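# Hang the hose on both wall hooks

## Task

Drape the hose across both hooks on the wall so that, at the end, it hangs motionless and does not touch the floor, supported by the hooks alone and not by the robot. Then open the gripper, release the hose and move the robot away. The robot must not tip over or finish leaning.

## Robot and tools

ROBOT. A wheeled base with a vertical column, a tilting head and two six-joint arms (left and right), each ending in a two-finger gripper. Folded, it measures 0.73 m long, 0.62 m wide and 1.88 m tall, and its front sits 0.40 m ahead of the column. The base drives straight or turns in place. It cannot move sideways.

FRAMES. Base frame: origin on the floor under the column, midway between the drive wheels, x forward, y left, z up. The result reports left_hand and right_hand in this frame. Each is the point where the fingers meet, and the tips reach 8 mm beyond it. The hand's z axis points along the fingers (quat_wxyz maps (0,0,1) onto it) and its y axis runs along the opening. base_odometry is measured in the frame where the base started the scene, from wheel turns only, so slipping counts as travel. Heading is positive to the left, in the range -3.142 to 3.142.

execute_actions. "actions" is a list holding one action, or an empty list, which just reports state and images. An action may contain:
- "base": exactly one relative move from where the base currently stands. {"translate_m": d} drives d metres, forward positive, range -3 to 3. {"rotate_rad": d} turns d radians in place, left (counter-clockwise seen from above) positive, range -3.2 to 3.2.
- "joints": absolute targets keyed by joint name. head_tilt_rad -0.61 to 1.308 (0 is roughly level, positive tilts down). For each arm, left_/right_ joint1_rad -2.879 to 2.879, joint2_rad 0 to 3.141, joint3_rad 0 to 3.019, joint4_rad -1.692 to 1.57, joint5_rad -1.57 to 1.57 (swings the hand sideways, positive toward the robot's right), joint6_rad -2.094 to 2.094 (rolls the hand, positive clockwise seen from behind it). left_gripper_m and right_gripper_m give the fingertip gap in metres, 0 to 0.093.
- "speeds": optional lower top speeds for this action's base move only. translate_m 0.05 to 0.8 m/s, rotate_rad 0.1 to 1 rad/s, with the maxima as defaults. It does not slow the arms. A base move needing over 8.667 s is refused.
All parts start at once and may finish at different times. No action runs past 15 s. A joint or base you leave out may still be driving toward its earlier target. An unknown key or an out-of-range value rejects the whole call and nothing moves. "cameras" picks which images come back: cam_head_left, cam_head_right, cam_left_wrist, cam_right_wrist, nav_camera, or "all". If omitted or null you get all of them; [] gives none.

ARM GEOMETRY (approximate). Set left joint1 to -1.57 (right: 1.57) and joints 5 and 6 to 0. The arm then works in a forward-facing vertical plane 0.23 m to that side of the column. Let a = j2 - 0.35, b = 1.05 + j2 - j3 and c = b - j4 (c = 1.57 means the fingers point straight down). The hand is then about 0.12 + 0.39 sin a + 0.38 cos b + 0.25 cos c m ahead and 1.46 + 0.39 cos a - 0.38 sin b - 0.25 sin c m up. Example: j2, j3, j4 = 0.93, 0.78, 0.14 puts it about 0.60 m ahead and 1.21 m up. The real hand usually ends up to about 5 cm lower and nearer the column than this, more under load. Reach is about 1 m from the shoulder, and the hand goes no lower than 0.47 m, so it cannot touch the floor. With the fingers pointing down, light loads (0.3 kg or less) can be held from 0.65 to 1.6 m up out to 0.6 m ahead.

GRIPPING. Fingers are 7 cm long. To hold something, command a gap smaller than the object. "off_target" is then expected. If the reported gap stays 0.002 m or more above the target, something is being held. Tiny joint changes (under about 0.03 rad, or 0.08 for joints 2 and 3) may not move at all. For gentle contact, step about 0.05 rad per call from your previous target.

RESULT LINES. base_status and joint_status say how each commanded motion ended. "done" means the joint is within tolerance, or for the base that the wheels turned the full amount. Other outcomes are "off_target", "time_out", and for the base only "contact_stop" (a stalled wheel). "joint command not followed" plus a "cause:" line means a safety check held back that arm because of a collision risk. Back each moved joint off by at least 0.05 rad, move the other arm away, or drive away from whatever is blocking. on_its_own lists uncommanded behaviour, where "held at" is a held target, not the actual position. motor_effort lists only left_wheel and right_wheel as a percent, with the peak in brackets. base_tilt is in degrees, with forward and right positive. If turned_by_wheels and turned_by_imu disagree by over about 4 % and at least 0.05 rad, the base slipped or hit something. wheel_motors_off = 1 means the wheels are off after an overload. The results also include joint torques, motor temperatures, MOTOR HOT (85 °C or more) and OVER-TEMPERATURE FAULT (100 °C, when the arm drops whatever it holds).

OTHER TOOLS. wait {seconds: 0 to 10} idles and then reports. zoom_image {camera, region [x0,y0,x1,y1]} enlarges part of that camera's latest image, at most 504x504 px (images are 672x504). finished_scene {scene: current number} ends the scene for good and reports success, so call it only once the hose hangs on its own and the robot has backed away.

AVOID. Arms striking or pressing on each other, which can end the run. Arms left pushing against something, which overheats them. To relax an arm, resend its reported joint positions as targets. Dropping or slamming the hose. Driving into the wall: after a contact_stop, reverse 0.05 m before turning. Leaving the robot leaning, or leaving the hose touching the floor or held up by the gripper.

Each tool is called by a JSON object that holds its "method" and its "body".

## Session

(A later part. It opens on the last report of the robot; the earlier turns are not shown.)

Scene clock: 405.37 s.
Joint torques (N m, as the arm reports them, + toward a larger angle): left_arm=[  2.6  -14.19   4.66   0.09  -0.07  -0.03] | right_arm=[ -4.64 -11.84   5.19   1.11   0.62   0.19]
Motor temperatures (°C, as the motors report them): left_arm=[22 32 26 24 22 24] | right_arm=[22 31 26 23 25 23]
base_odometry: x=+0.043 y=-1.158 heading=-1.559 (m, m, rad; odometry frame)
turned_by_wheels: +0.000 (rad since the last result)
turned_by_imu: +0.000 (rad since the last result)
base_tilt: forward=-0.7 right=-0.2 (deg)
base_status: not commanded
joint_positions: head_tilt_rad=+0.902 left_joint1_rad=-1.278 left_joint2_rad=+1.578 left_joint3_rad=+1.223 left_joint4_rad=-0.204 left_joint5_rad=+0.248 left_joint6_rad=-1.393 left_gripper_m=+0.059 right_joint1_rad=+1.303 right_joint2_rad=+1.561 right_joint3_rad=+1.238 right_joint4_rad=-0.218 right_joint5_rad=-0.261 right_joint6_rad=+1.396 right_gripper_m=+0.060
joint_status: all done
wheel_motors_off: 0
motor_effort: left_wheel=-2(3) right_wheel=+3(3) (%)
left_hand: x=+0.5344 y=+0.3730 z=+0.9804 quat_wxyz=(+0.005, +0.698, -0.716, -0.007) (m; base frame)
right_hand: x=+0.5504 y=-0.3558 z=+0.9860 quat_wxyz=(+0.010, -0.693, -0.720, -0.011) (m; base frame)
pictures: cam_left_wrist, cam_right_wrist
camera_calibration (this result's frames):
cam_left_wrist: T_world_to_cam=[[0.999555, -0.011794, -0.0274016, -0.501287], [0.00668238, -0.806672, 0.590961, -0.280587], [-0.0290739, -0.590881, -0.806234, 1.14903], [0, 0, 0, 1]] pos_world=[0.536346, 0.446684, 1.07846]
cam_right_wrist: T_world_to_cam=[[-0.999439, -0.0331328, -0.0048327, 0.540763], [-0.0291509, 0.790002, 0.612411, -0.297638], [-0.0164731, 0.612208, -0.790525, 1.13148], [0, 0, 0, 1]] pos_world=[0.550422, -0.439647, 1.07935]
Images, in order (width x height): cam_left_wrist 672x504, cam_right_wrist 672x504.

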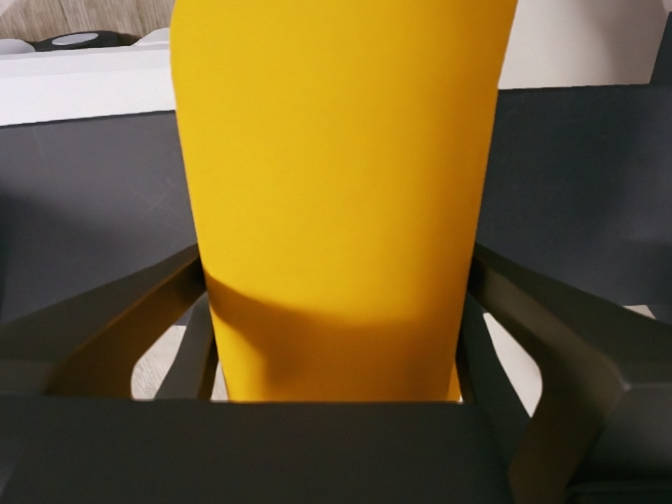

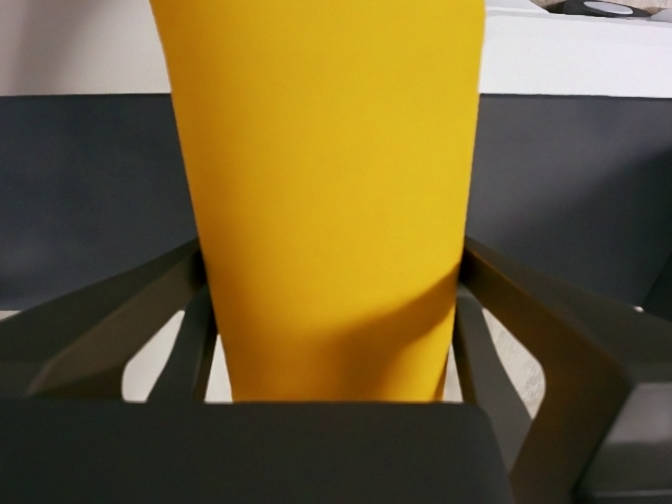

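The hose is resting on the hooks. Release.

{"method": "execute_actions", "body": {"actions": [{"joints":{"left_gripper_m":0.093,"right_gripper_m":0.093,"left_joint2_rad":1.57,"left_joint3_rad":1.23,"right_joint2_rad":1.555,"right_joint3_rad":1.245}}], "cameras": []}}

{"method": "execute_actions", "body": {"actions": [{"joints":{"left_joint1_rad":-1.2,"left_joint2_rad":1.2,"left_joint3_rad":1.05,"left_joint4_rad":-0.42,"right_joint1_rad":1.22,"right_joint2_rad":1.2,"right_joint3_rad":1.07,"right_joint4_rad":-0.42}}], "cameras": ["cam_head_left"]}}

Scene clock: 414.83 s.
Joint torques (N m, as the arm reports them, + toward a larger angle): left_arm=[  2.44 -16.43   2.61  -0.23  -0.08  -0.03] | right_arm=[ -4.51 -14.48   2.1    0.91   0.24   0.2 ]
Motor temperatures (°C, as the motors report them): left_arm=[22 31 26 24 22 24] | right_arm=[22 31 27 23 25 23]
base_odometry: x=+0.043 y=-1.158 heading=-1.559 (m, m, rad; odometry frame)
turned_by_wheels: +0.000 (rad since the last result)
turned_by_imu: -0.001 (rad since the last result)
base_tilt: forward=-0.7 right=-0.2 (deg)
base_status: not commanded
joint_positions: head_tilt_rad=+0.902 left_joint1_rad=-1.278 left_joint2_rad=+1.577 left_joint3_rad=+1.222 left_joint4_rad=-0.194 left_joint5_rad=+0.248 left_joint6_rad=-1.393 left_gripper_m=+0.093 right_joint1_rad=+1.301 right_joint2_rad=+1.560 right_joint3_rad=+1.237 right_joint4_rad=-0.213 right_joint5_rad=-0.253 right_joint6_rad=+1.396 right_gripper_m=+0.093
joint_status: all done
wheel_motors_off: 0
motor_effort: left_wheel=-4(3) right_wheel=+2(3) (%)
left_hand: x=+0.5366 y=+0.3733 z=+0.9807 quat_wxyz=(+0.001, +0.697, -0.717, -0.004) (m; base frame)
right_hand: x=+0.5510 y=-0.3586 z=+0.9867 quat_wxyz=(+0.005, -0.693, -0.721, -0.009) (m; base frame)
pictures: none
No camera images: the call's "cameras" was empty. Leave "cameras" out to get every camera's image.

Scene clock: 416.13 s.
Joint torques (N m, as the arm reports them, + toward a larger angle): left_arm=[  1.5  -13.36   3.96  -0.48  -0.22  -0.03] | right_arm=[ -2.38 -12.85   3.52   0.1    0.21   0.2 ]
Motor temperatures (°C, as the motors report them): left_arm=[22 31 26 24 22 24] | right_arm=[22 31 27 23 25 23]
base_odometry: x=+0.043 y=-1.158 heading=-1.559 (m, m, rad; odometry frame)
turned_by_wheels: +0.000 (rad since the last result)
turned_by_imu: +0.000 (rad since the last result)
base_tilt: forward=-0.7 right=-0.3 (deg)
base_status: not commanded
joint_positions: head_tilt_rad=+0.902 left_joint1_rad=-1.191 left_joint2_rad=+1.190 left_joint3_rad=+1.044 left_joint4_rad=-0.419 left_joint5_rad=+0.250 left_joint6_rad=-1.393 left_gripper_m=+0.093 right_joint1_rad=+1.216 right_joint2_rad=+1.191 right_joint3_rad=+1.063 right_joint4_rad=-0.416 right_joint5_rad=-0.251 right_joint6_rad=+1.396 right_gripper_m=+0.093
joint_status: all done
wheel_motors_off: 0
motor_effort: left_wheel=-4(5) right_wheel=+3(4) (%)
left_hand: x=+0.5315 y=+0.3798 z=+1.1352 quat_wxyz=(-0.018, +0.714, -0.699, -0.034) (m; base frame)
right_hand: x=+0.5448 y=-0.3691 z=+1.1345 quat_wxyz=(-0.019, -0.709, -0.705, +0.020) (m; base frame)
pictures: cam_head_left
camera_calibration (this result's frames):
cam_head_left: T_world_to_cam=[[0.00558384, -0.997265, -0.0736964, 0.142146], [-0.824567, 0.0371022, -0.564546, 0.908399], [0.565736, 0.06392, -0.822105, 1.17031], [0, 0, 0, 1]] pos_world=[0.0861546, 0.0332478, 1.48543]
Images, in order (width x height): cam_head_left 672x504.

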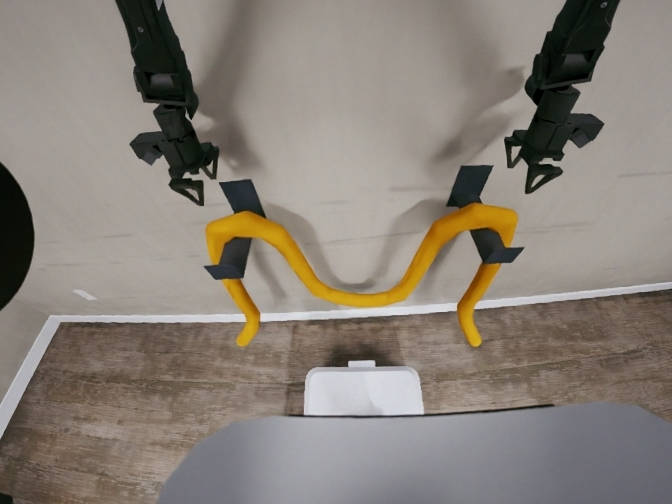

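{"method": "execute_actions", "body": {"actions": [{"base":{"translate_m":-0.8},"joints":{"head_tilt_rad":0.6}}], "cameras": ["cam_head_left","nav_camera"]}}

{"method": "wait", "body": {"seconds": 4}}

Scene clock: 423.63 s.
Joint torques (N m, as the arm reports them, + toward a larger angle): left_arm=[  1.35 -13.94   3.89  -0.39  -0.22  -0.03] | right_arm=[ -2.45 -12.72   3.48   0.05   0.21   0.19]
Motor temperatures (°C, as the motors report them): left_arm=[22 31 26 24 22 24] | right_arm=[22 31 27 23 25 23]
base_odometry: x=+0.034 y=-0.358 heading=-1.561 (m, m, rad; odometry frame)
turned_by_wheels: -0.002 (rad since the last result)
turned_by_imu: -0.003 (rad since the last result)
base_tilt: forward=-0.7 right=-0.3 (deg)
base_status: done
joint_positions: head_tilt_rad=+0.617 left_joint1_rad=-1.192 left_joint2_rad=+1.192 left_joint3_rad=+1.044 left_joint4_rad=-0.419 left_joint5_rad=+0.250 left_joint6_rad=-1.393 left_gripper_m=+0.093 right_joint1_rad=+1.216 right_joint2_rad=+1.193 right_joint3_rad=+1.063 right_joint4_rad=-0.416 right_joint5_rad=-0.251 right_joint6_rad=+1.396 right_gripper_m=+0.093
joint_status: all done
wheel_motors_off: 0
motor_effort: left_wheel=-1(72) right_wheel=+1(77) (%)
left_hand: x=+0.5307 y=+0.3791 z=+1.1342 quat_wxyz=(-0.017, +0.714, -0.699, -0.034) (m; base frame)
right_hand: x=+0.5440 y=-0.3692 z=+1.1336 quat_wxyz=(-0.018, -0.709, -0.705, +0.021) (m; base frame)
pictures: cam_head_left, nav_camera
camera_calibration (this result's frames):
cam_head_left: T_world_to_cam=[[0.0260693, -0.997265, -0.0691573, 0.134132], [-0.632687, 0.0371022, -0.773518, 1.22062], [0.773968, 0.06392, -0.62999, 0.864042], [0, 0, 0, 1]] pos_world=[0.100034, 0.0332478, 1.49779]
Images, in order (width x height): cam_head_left 672x504, nav_camera 672x504.

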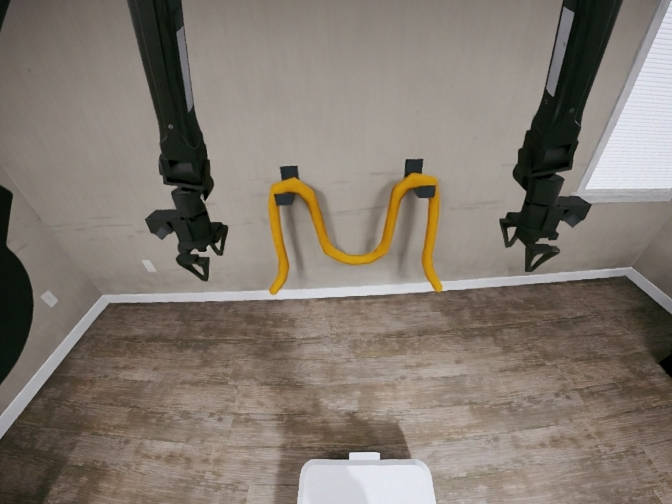

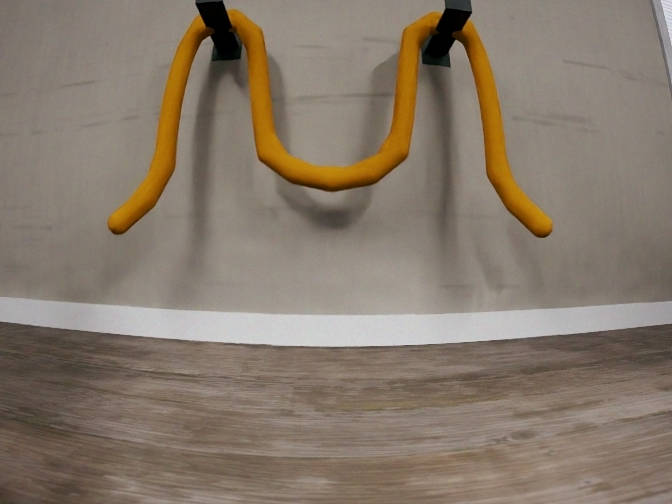

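Scene clock: 427.63 s.
Joint torques (N m, as the arm reports them, + toward a larger angle): left_arm=[  1.48 -13.72   3.93  -0.47  -0.22  -0.03] | right_arm=[ -2.38 -12.7    3.51   0.13   0.21   0.2 ]
Motor temperatures (°C, as the motors report them): left_arm=[22 31 26 24 22 24] | right_arm=[22 31 27 23 25 23]
base_odometry: x=+0.034 y=-0.358 heading=-1.561 (m, m, rad; odometry frame)
turned_by_wheels: +0.000 (rad since the last result)
turned_by_imu: +0.000 (rad since the last result)
base_tilt: forward=-0.7 right=-0.3 (deg)
base_status: done
joint_positions: head_tilt_rad=+0.617 left_joint1_rad=-1.192 left_joint2_rad=+1.192 left_joint3_rad=+1.044 left_joint4_rad=-0.419 left_joint5_rad=+0.250 left_joint6_rad=-1.393 left_gripper_m=+0.093 right_joint1_rad=+1.216 right_joint2_rad=+1.193 right_joint3_rad=+1.063 right_joint4_rad=-0.416 right_joint5_rad=-0.251 right_joint6_rad=+1.396 right_gripper_m=+0.093
joint_status: all done
wheel_motors_off: 0
motor_effort: left_wheel=-2(72) right_wheel=+1(77) (%)
left_hand: x=+0.5307 y=+0.3791 z=+1.1342 quat_wxyz=(-0.017, +0.714, -0.699, -0.034) (m; base frame)
right_hand: x=+0.5440 y=-0.3692 z=+1.1336 quat_wxyz=(-0.018, -0.709, -0.705, +0.021) (m; base frame)
wait: 4.00 s; at rest by 0.27 s
pictures: cam_head_left, cam_head_right, cam_left_wrist, cam_right_wrist, nav_camera
camera_calibration (this result's frames):
cam_head_left: T_world_to_cam=[[0.0260693, -0.997265, -0.0691573, 0.134132], [-0.632687, 0.0371022, -0.773518, 1.22062], [0.773968, 0.06392, -0.62999, 0.864042], [0, 0, 0, 1]] pos_world=[0.100034, 0.0332478, 1.49779]
cam_head_right: T_world_to_cam=[[0.0239593, -0.997999, -0.0585065, 0.0491715], [-0.614723, 0.0314445, -0.788116, 1.24081], [0.788379, 0.0548481, -0.61274, 0.838519], [0, 0, 0, 1]] pos_world=[0.100505, -0.0359346, 1.49457]
cam_left_wrist: T_world_to_cam=[[0.998783, 0.0357023, -0.034016, -0.503391], [0.0483443, -0.844954, 0.532649, -0.307961], [-0.00972515, -0.533646, -0.845652, 1.2892], [0, 0, 0, 1]] pos_world=[0.530204, 0.445733, 1.23712]
cam_right_wrist: T_world_to_cam=[[-0.999932, 0.0114084, 0.00244315, 0.543066], [0.0109033, 0.839235, 0.543659, -0.303277], [0.00415188, 0.543649, -0.839303, 1.27509], [0, 0, 0, 1]] pos_world=[0.541042, -0.444876, 1.23374]
Images, in order (width x height): cam_head_left 672x504, cam_head_right 672x504, cam_left_wrist 672x504, cam_right_wrist 672x504, nav_camera 672x504.

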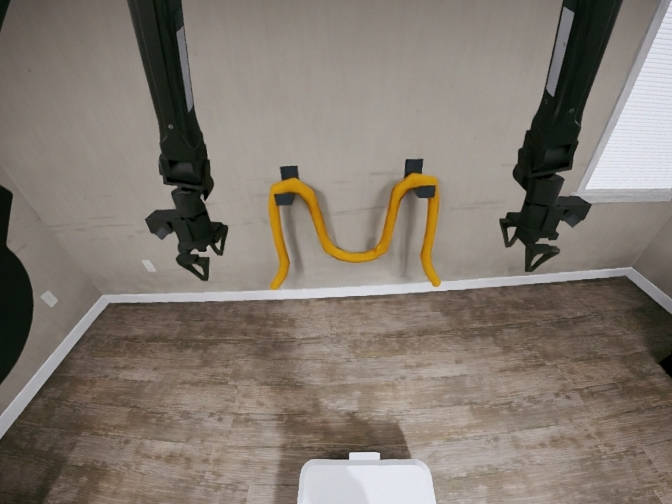

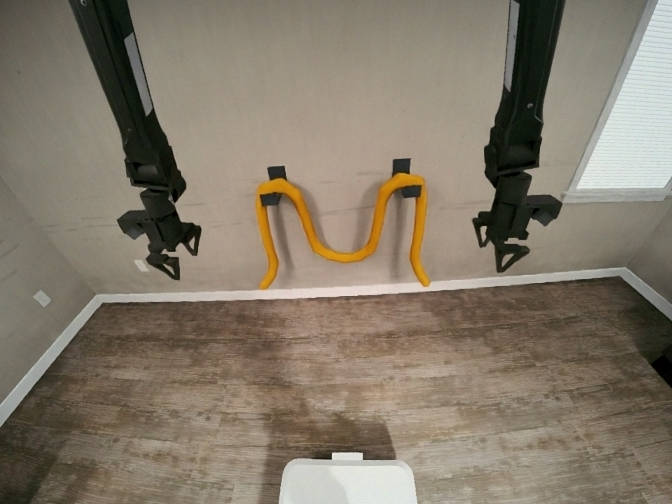

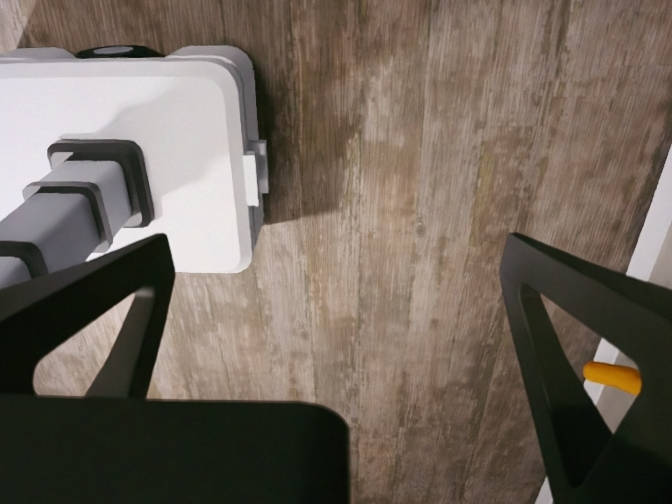

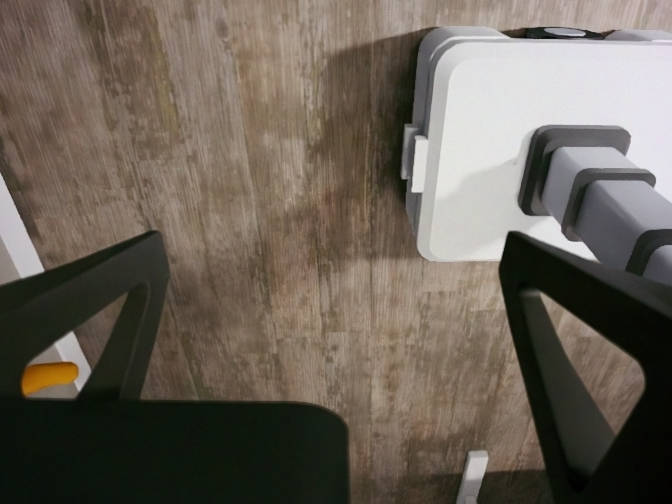

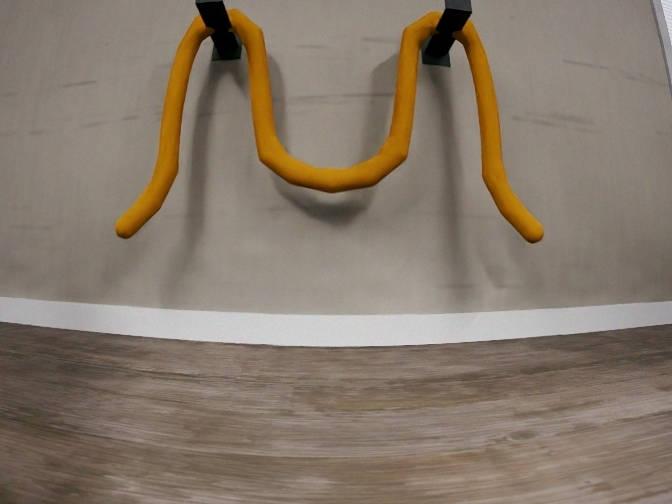

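It's still swinging; wait.

{"method": "wait", "body": {"seconds": 10}}

{"method": "wait", "body": {"seconds": 10}}

{"method": "wait", "body": {"seconds": 0.6}}

Scene clock: 440.80 s.
Joint torques (N m, as the arm reports them, + toward a larger angle): left_arm=[  1.45 -13.7    3.94  -0.47  -0.22  -0.03] | right_arm=[ -2.36 -12.73   3.53   0.13   0.2    0.2 ]
Motor temperatures (°C, as the motors report them): left_arm=[22 31 26 24 22 24] | right_arm=[22 30 27 23 25 23]
base_odometry: x=+0.034 y=-0.358 heading=-1.561 (m, m, rad; odometry frame)
turned_by_wheels: +0.000 (rad since the last result)
turned_by_imu: -0.001 (rad since the last result)
base_tilt: forward=-0.7 right=-0.3 (deg)
base_status: done
joint_positions: head_tilt_rad=+0.617 left_joint1_rad=-1.192 left_joint2_rad=+1.192 left_joint3_rad=+1.044 left_joint4_rad=-0.419 left_joint5_rad=+0.250 left_joint6_rad=-1.393 left_gripper_m=+0.093 right_joint1_rad=+1.216 right_joint2_rad=+1.193 right_joint3_rad=+1.063 right_joint4_rad=-0.416 right_joint5_rad=-0.251 right_joint6_rad=+1.396 right_gripper_m=+0.093
joint_status: all done
wheel_motors_off: 0
motor_effort: left_wheel=-2(72) right_wheel=+1(77) (%)
left_hand: x=+0.5307 y=+0.3791 z=+1.1342 quat_wxyz=(-0.017, +0.714, -0.699, -0.034) (m; base frame)
right_hand: x=+0.5440 y=-0.3692 z=+1.1336 quat_wxyz=(-0.018, -0.709, -0.705, +0.021) (m; base frame)
wait: 10.00 s; at rest from the start
pictures: cam_head_left, cam_head_right, cam_left_wrist, cam_right_wrist, nav_camera
camera_calibration (this result's frames):
cam_head_left: T_world_to_cam=[[0.0260693, -0.997265, -0.0691573, 0.134132], [-0.632687, 0.0371022, -0.773518, 1.22062], [0.773969, 0.06392, -0.62999, 0.864042], [0, 0, 0, 1]] pos_world=[0.100034, 0.0332478, 1.49779]
cam_head_right: T_world_to_cam=[[0.0239593, -0.997999, -0.0585065, 0.0491715], [-0.614723, 0.0314445, -0.788116, 1.24081], [0.788379, 0.0548481, -0.61274, 0.838518], [0, 0, 0, 1]] pos_world=[0.100505, -0.0359346, 1.49457]
cam_left_wrist: T_world_to_cam=[[0.998783, 0.0357023, -0.034016, -0.503391], [0.0483443, -0.844954, 0.532649, -0.307961], [-0.00972515, -0.533646, -0.845652, 1.2892], [0, 0, 0, 1]] pos_world=[0.530204, 0.445733, 1.23712]
cam_right_wrist: T_world_to_cam=[[-0.999932, 0.0114084, 0.00244315, 0.543066], [0.0109033, 0.839235, 0.543659, -0.303277], [0.00415188, 0.543649, -0.839303, 1.27509], [0, 0, 0, 1]] pos_world=[0.541042, -0.444876, 1.23374]
Images, in order (width x height): cam_head_left 672x504, cam_head_right 672x504, cam_left_wrist 672x504, cam_right_wrist 672x504, nav_camera 672x504.

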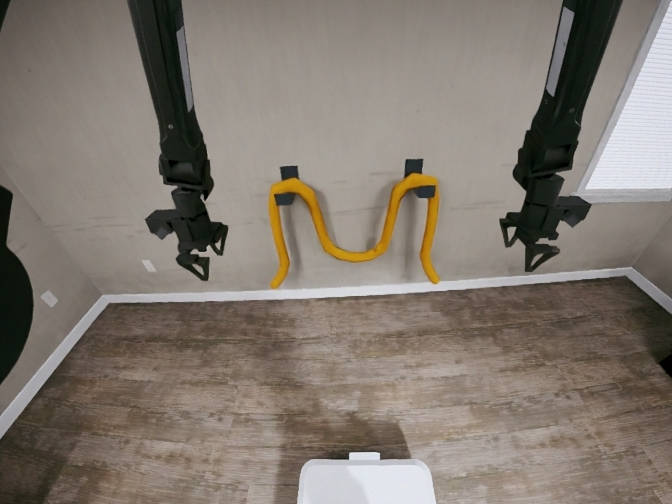

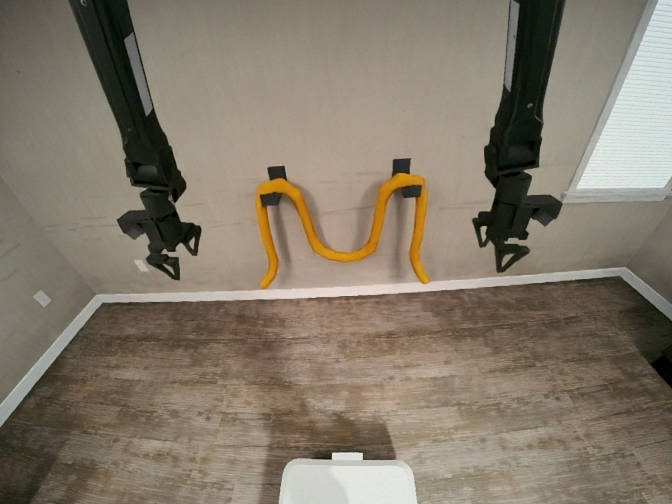

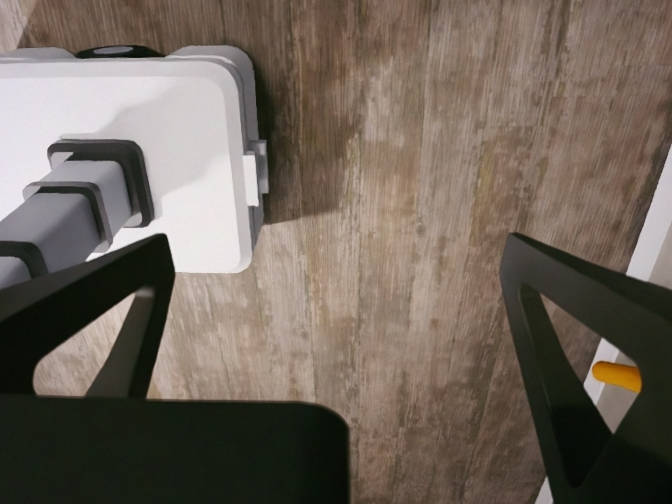

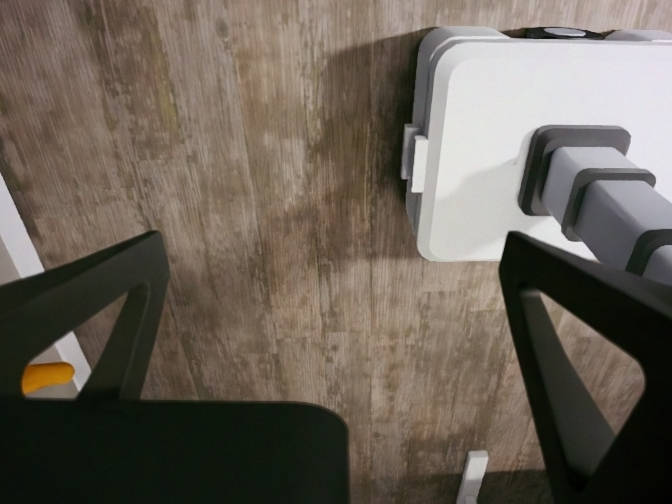

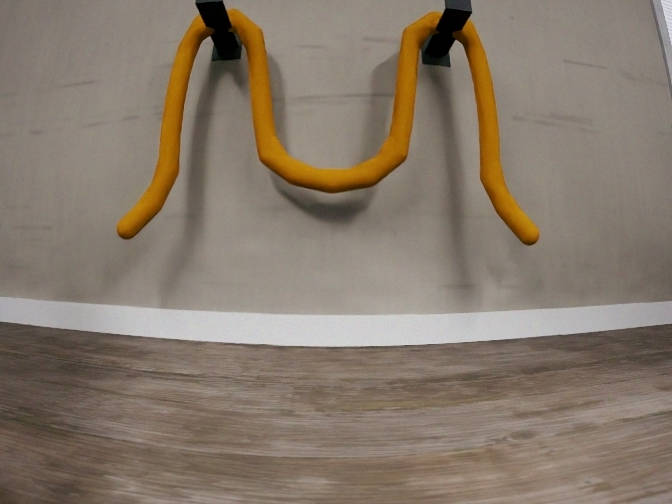

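Scene clock: 450.80 s.
Joint torques (N m, as the arm reports them, + toward a larger angle): left_arm=[  1.55 -13.63   3.93  -0.48  -0.22  -0.03] | right_arm=[ -2.45 -12.66   3.53   0.14   0.21   0.2 ]
Motor temperatures (°C, as the motors report them): left_arm=[22 31 26 24 22 24] | right_arm=[22 30 27 23 25 23]
base_odometry: x=+0.034 y=-0.358 heading=-1.561 (m, m, rad; odometry frame)
turned_by_wheels: +0.000 (rad since the last result)
turned_by_imu: -0.001 (rad since the last result)
base_tilt: forward=-0.7 right=-0.2 (deg)
base_status: done
joint_positions: head_tilt_rad=+0.617 left_joint1_rad=-1.192 left_joint2_rad=+1.192 left_joint3_rad=+1.044 left_joint4_rad=-0.419 left_joint5_rad=+0.250 left_joint6_rad=-1.393 left_gripper_m=+0.093 right_joint1_rad=+1.216 right_joint2_rad=+1.193 right_joint3_rad=+1.063 right_joint4_rad=-0.416 right_joint5_rad=-0.251 right_joint6_rad=+1.396 right_gripper_m=+0.093
joint_status: all done
wheel_motors_off: 0
motor_effort: left_wheel=-3(72) right_wheel=+1(77) (%)
left_hand: x=+0.5307 y=+0.3791 z=+1.1342 quat_wxyz=(-0.017, +0.714, -0.699, -0.034) (m; base frame)
right_hand: x=+0.5440 y=-0.3692 z=+1.1336 quat_wxyz=(-0.018, -0.709, -0.705, +0.021) (m; base frame)
wait: 10.00 s; at rest by 0.27 s
pictures: cam_head_left, cam_head_right, cam_left_wrist, cam_right_wrist, nav_camera
camera_calibration (this result's frames):
cam_head_left: T_world_to_cam=[[0.0260693, -0.997265, -0.0691573, 0.134132], [-0.632687, 0.0371022, -0.773518, 1.22062], [0.773969, 0.06392, -0.62999, 0.864042], [0, 0, 0, 1]] pos_world=[0.100034, 0.0332478, 1.49779]
cam_head_right: T_world_to_cam=[[0.0239593, -0.997999, -0.0585065, 0.0491715], [-0.614723, 0.0314445, -0.788116, 1.24081], [0.788379, 0.0548481, -0.61274, 0.838518], [0, 0, 0, 1]] pos_world=[0.100505, -0.0359346, 1.49457]
cam_left_wrist: T_world_to_cam=[[0.998783, 0.0357023, -0.034016, -0.503391], [0.0483443, -0.844954, 0.532649, -0.307961], [-0.00972515, -0.533646, -0.845652, 1.2892], [0, 0, 0, 1]] pos_world=[0.530204, 0.445733, 1.23712]
cam_right_wrist: T_world_to_cam=[[-0.999932, 0.0114084, 0.00244315, 0.543066], [0.0109033, 0.839235, 0.543659, -0.303277], [0.00415188, 0.543649, -0.839303, 1.27509], [0, 0, 0, 1]] pos_world=[0.541042, -0.444876, 1.23374]
Images, in order (width x height): cam_head_left 672x504, cam_head_right 672x504, cam_left_wrist 672x504, cam_right_wrist 672x504, nav_camera 672x504.

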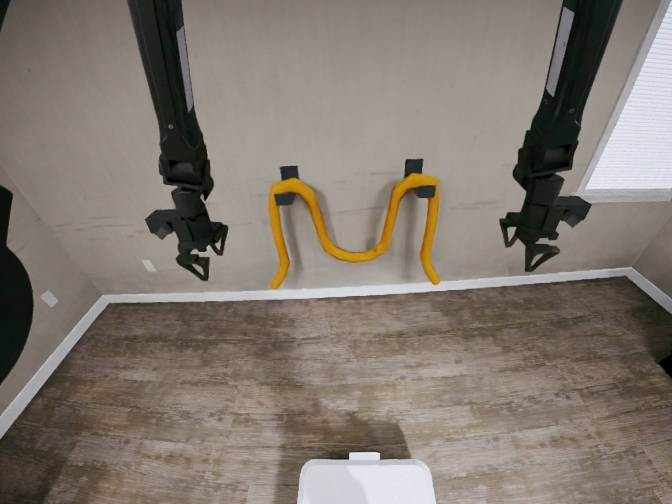

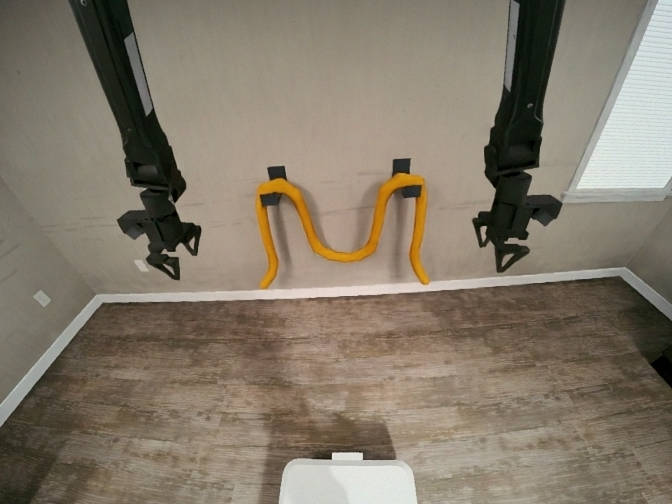

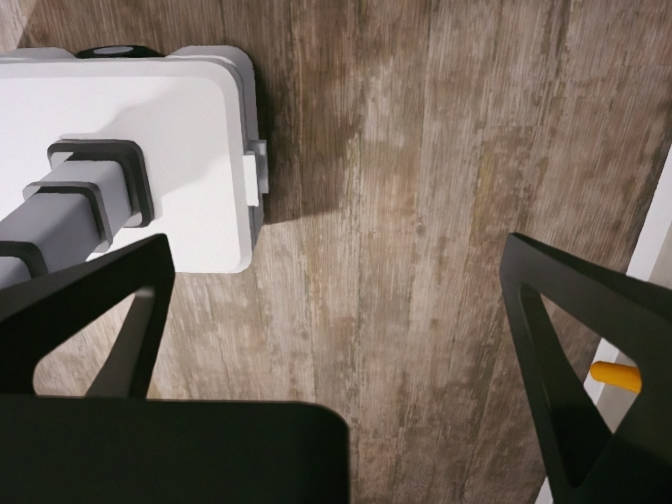

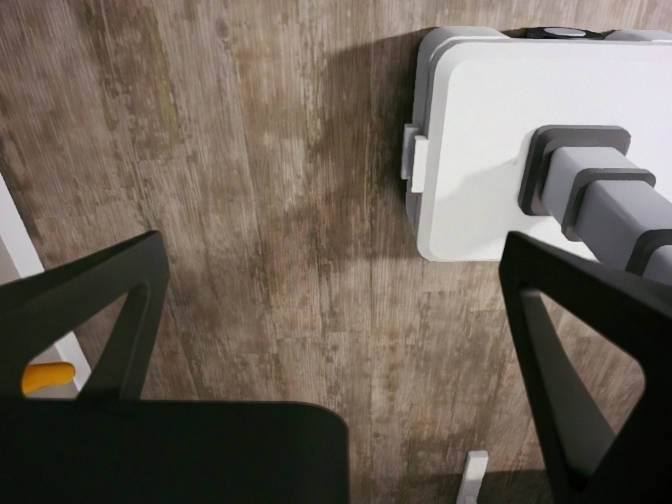

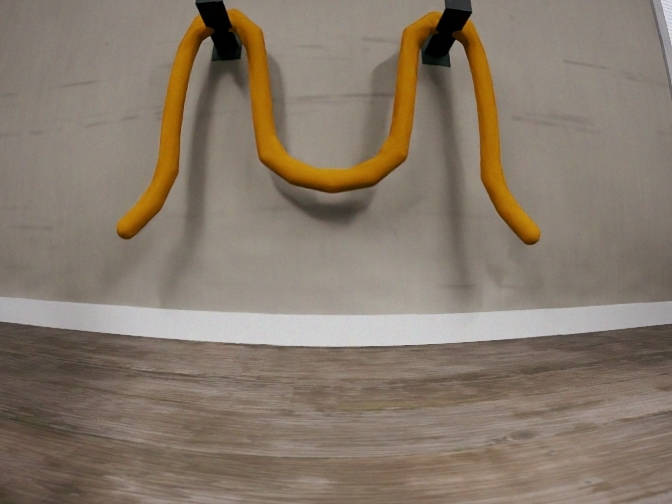

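Scene clock: 451.40 s.
Joint torques (N m, as the arm reports them, + toward a larger angle): left_arm=[  1.47 -13.66   3.91  -0.48  -0.22  -0.04] | right_arm=[ -2.4  -12.76   3.54   0.12   0.21   0.2 ]
Motor temperatures (°C, as the motors report them): left_arm=[22 31 26 24 22 24] | right_arm=[22 30 27 23 25 23]
base_odometry: x=+0.034 y=-0.358 heading=-1.561 (m, m, rad; odometry frame)
turned_by_wheels: +0.000 (rad since the last result)
turned_by_imu: +0.000 (rad since the last result)
base_tilt: forward=-0.7 right=-0.3 (deg)
base_status: done
joint_positions: head_tilt_rad=+0.617 left_joint1_rad=-1.192 left_joint2_rad=+1.192 left_joint3_rad=+1.044 left_joint4_rad=-0.419 left_joint5_rad=+0.250 left_joint6_rad=-1.393 left_gripper_m=+0.093 right_joint1_rad=+1.216 right_joint2_rad=+1.193 right_joint3_rad=+1.063 right_joint4_rad=-0.416 right_joint5_rad=-0.251 right_joint6_rad=+1.396 right_gripper_m=+0.093
joint_status: all done
wheel_motors_off: 0
motor_effort: left_wheel=-3(72) right_wheel=+2(77) (%)
left_hand: x=+0.5307 y=+0.3791 z=+1.1342 quat_wxyz=(-0.017, +0.714, -0.699, -0.034) (m; base frame)
right_hand: x=+0.5440 y=-0.3692 z=+1.1336 quat_wxyz=(-0.018, -0.709, -0.705, +0.021) (m; base frame)
wait: 0.60 s; at rest by 0.27 s
pictures: cam_head_left, cam_head_right, cam_left_wrist, cam_right_wrist, nav_camera
camera_calibration (this result's frames):
cam_head_left: T_world_to_cam=[[0.0260693, -0.997265, -0.0691573, 0.134132], [-0.632687, 0.0371022, -0.773518, 1.22062], [0.773968, 0.06392, -0.62999, 0.864042], [0, 0, 0, 1]] pos_world=[0.100034, 0.0332478, 1.49779]
cam_head_right: T_world_to_cam=[[0.0239593, -0.997999, -0.0585065, 0.0491715], [-0.614723, 0.0314445, -0.788116, 1.24081], [0.788379, 0.0548481, -0.61274, 0.838519], [0, 0, 0, 1]] pos_world=[0.100505, -0.0359346, 1.49457]
cam_left_wrist: T_world_to_cam=[[0.998783, 0.0357023, -0.034016, -0.503391], [0.0483443, -0.844954, 0.532649, -0.307961], [-0.00972515, -0.533646, -0.845652, 1.2892], [0, 0, 0, 1]] pos_world=[0.530204, 0.445733, 1.23712]
cam_right_wrist: T_world_to_cam=[[-0.999932, 0.0114084, 0.00244315, 0.543066], [0.0109033, 0.839235, 0.543659, -0.303277], [0.00415188, 0.543649, -0.839303, 1.27509], [0, 0, 0, 1]] pos_world=[0.541042, -0.444876, 1.23374]
Images, in order (width x height): cam_head_left 672x504, cam_head_right 672x504, cam_left_wrist 672x504, cam_right_wrist 672x504, nav_camera 672x504.

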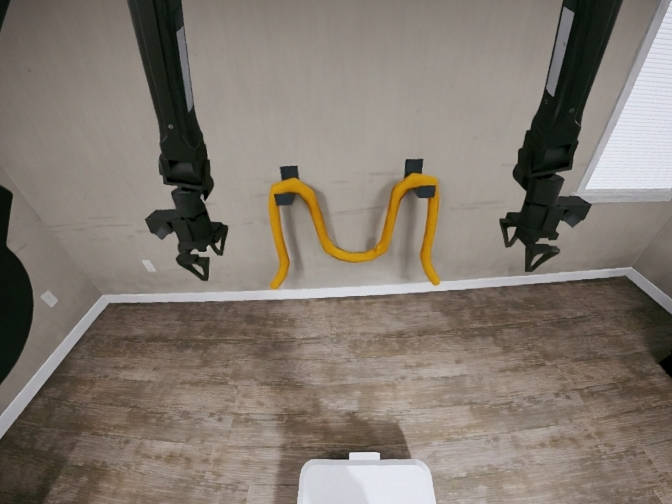

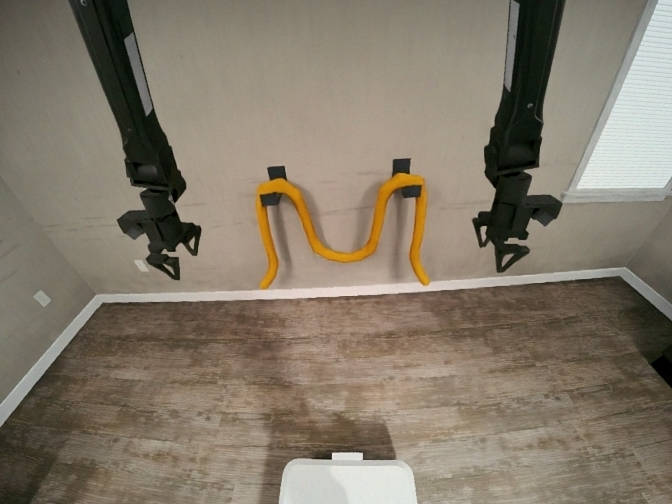

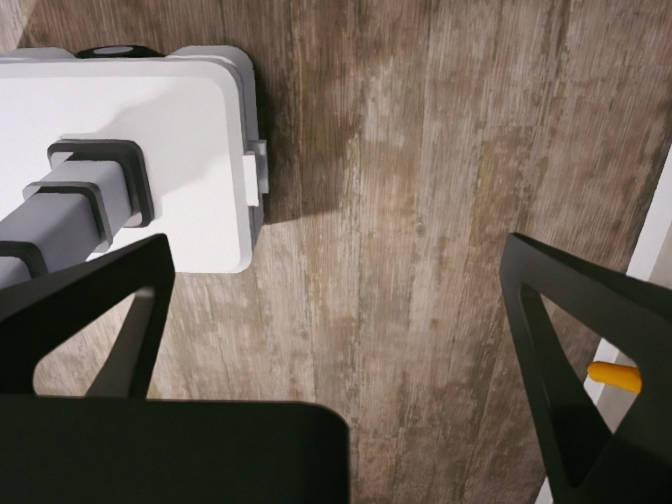

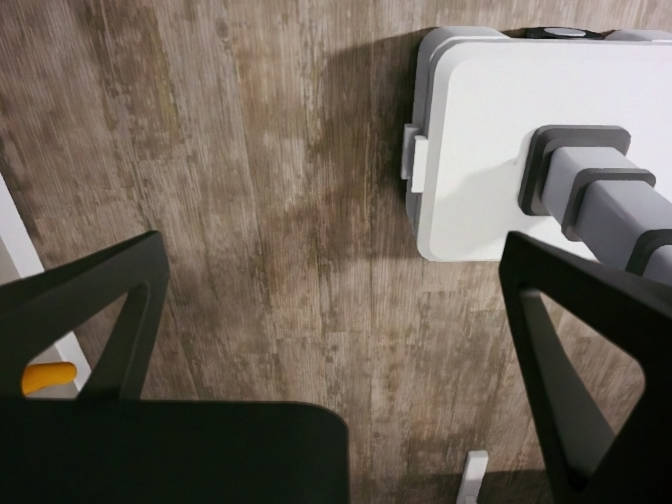

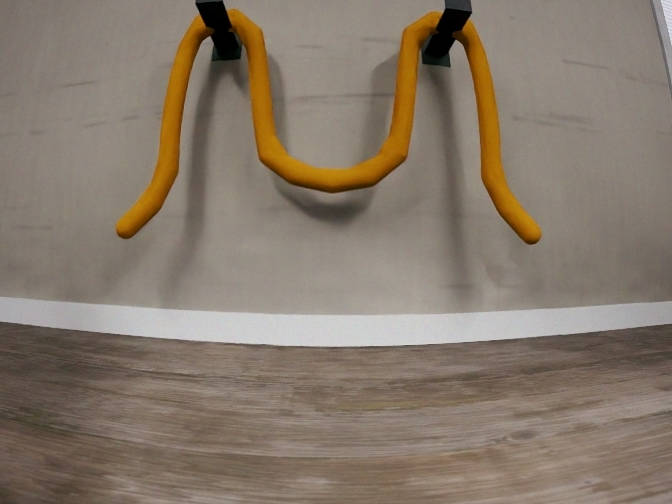

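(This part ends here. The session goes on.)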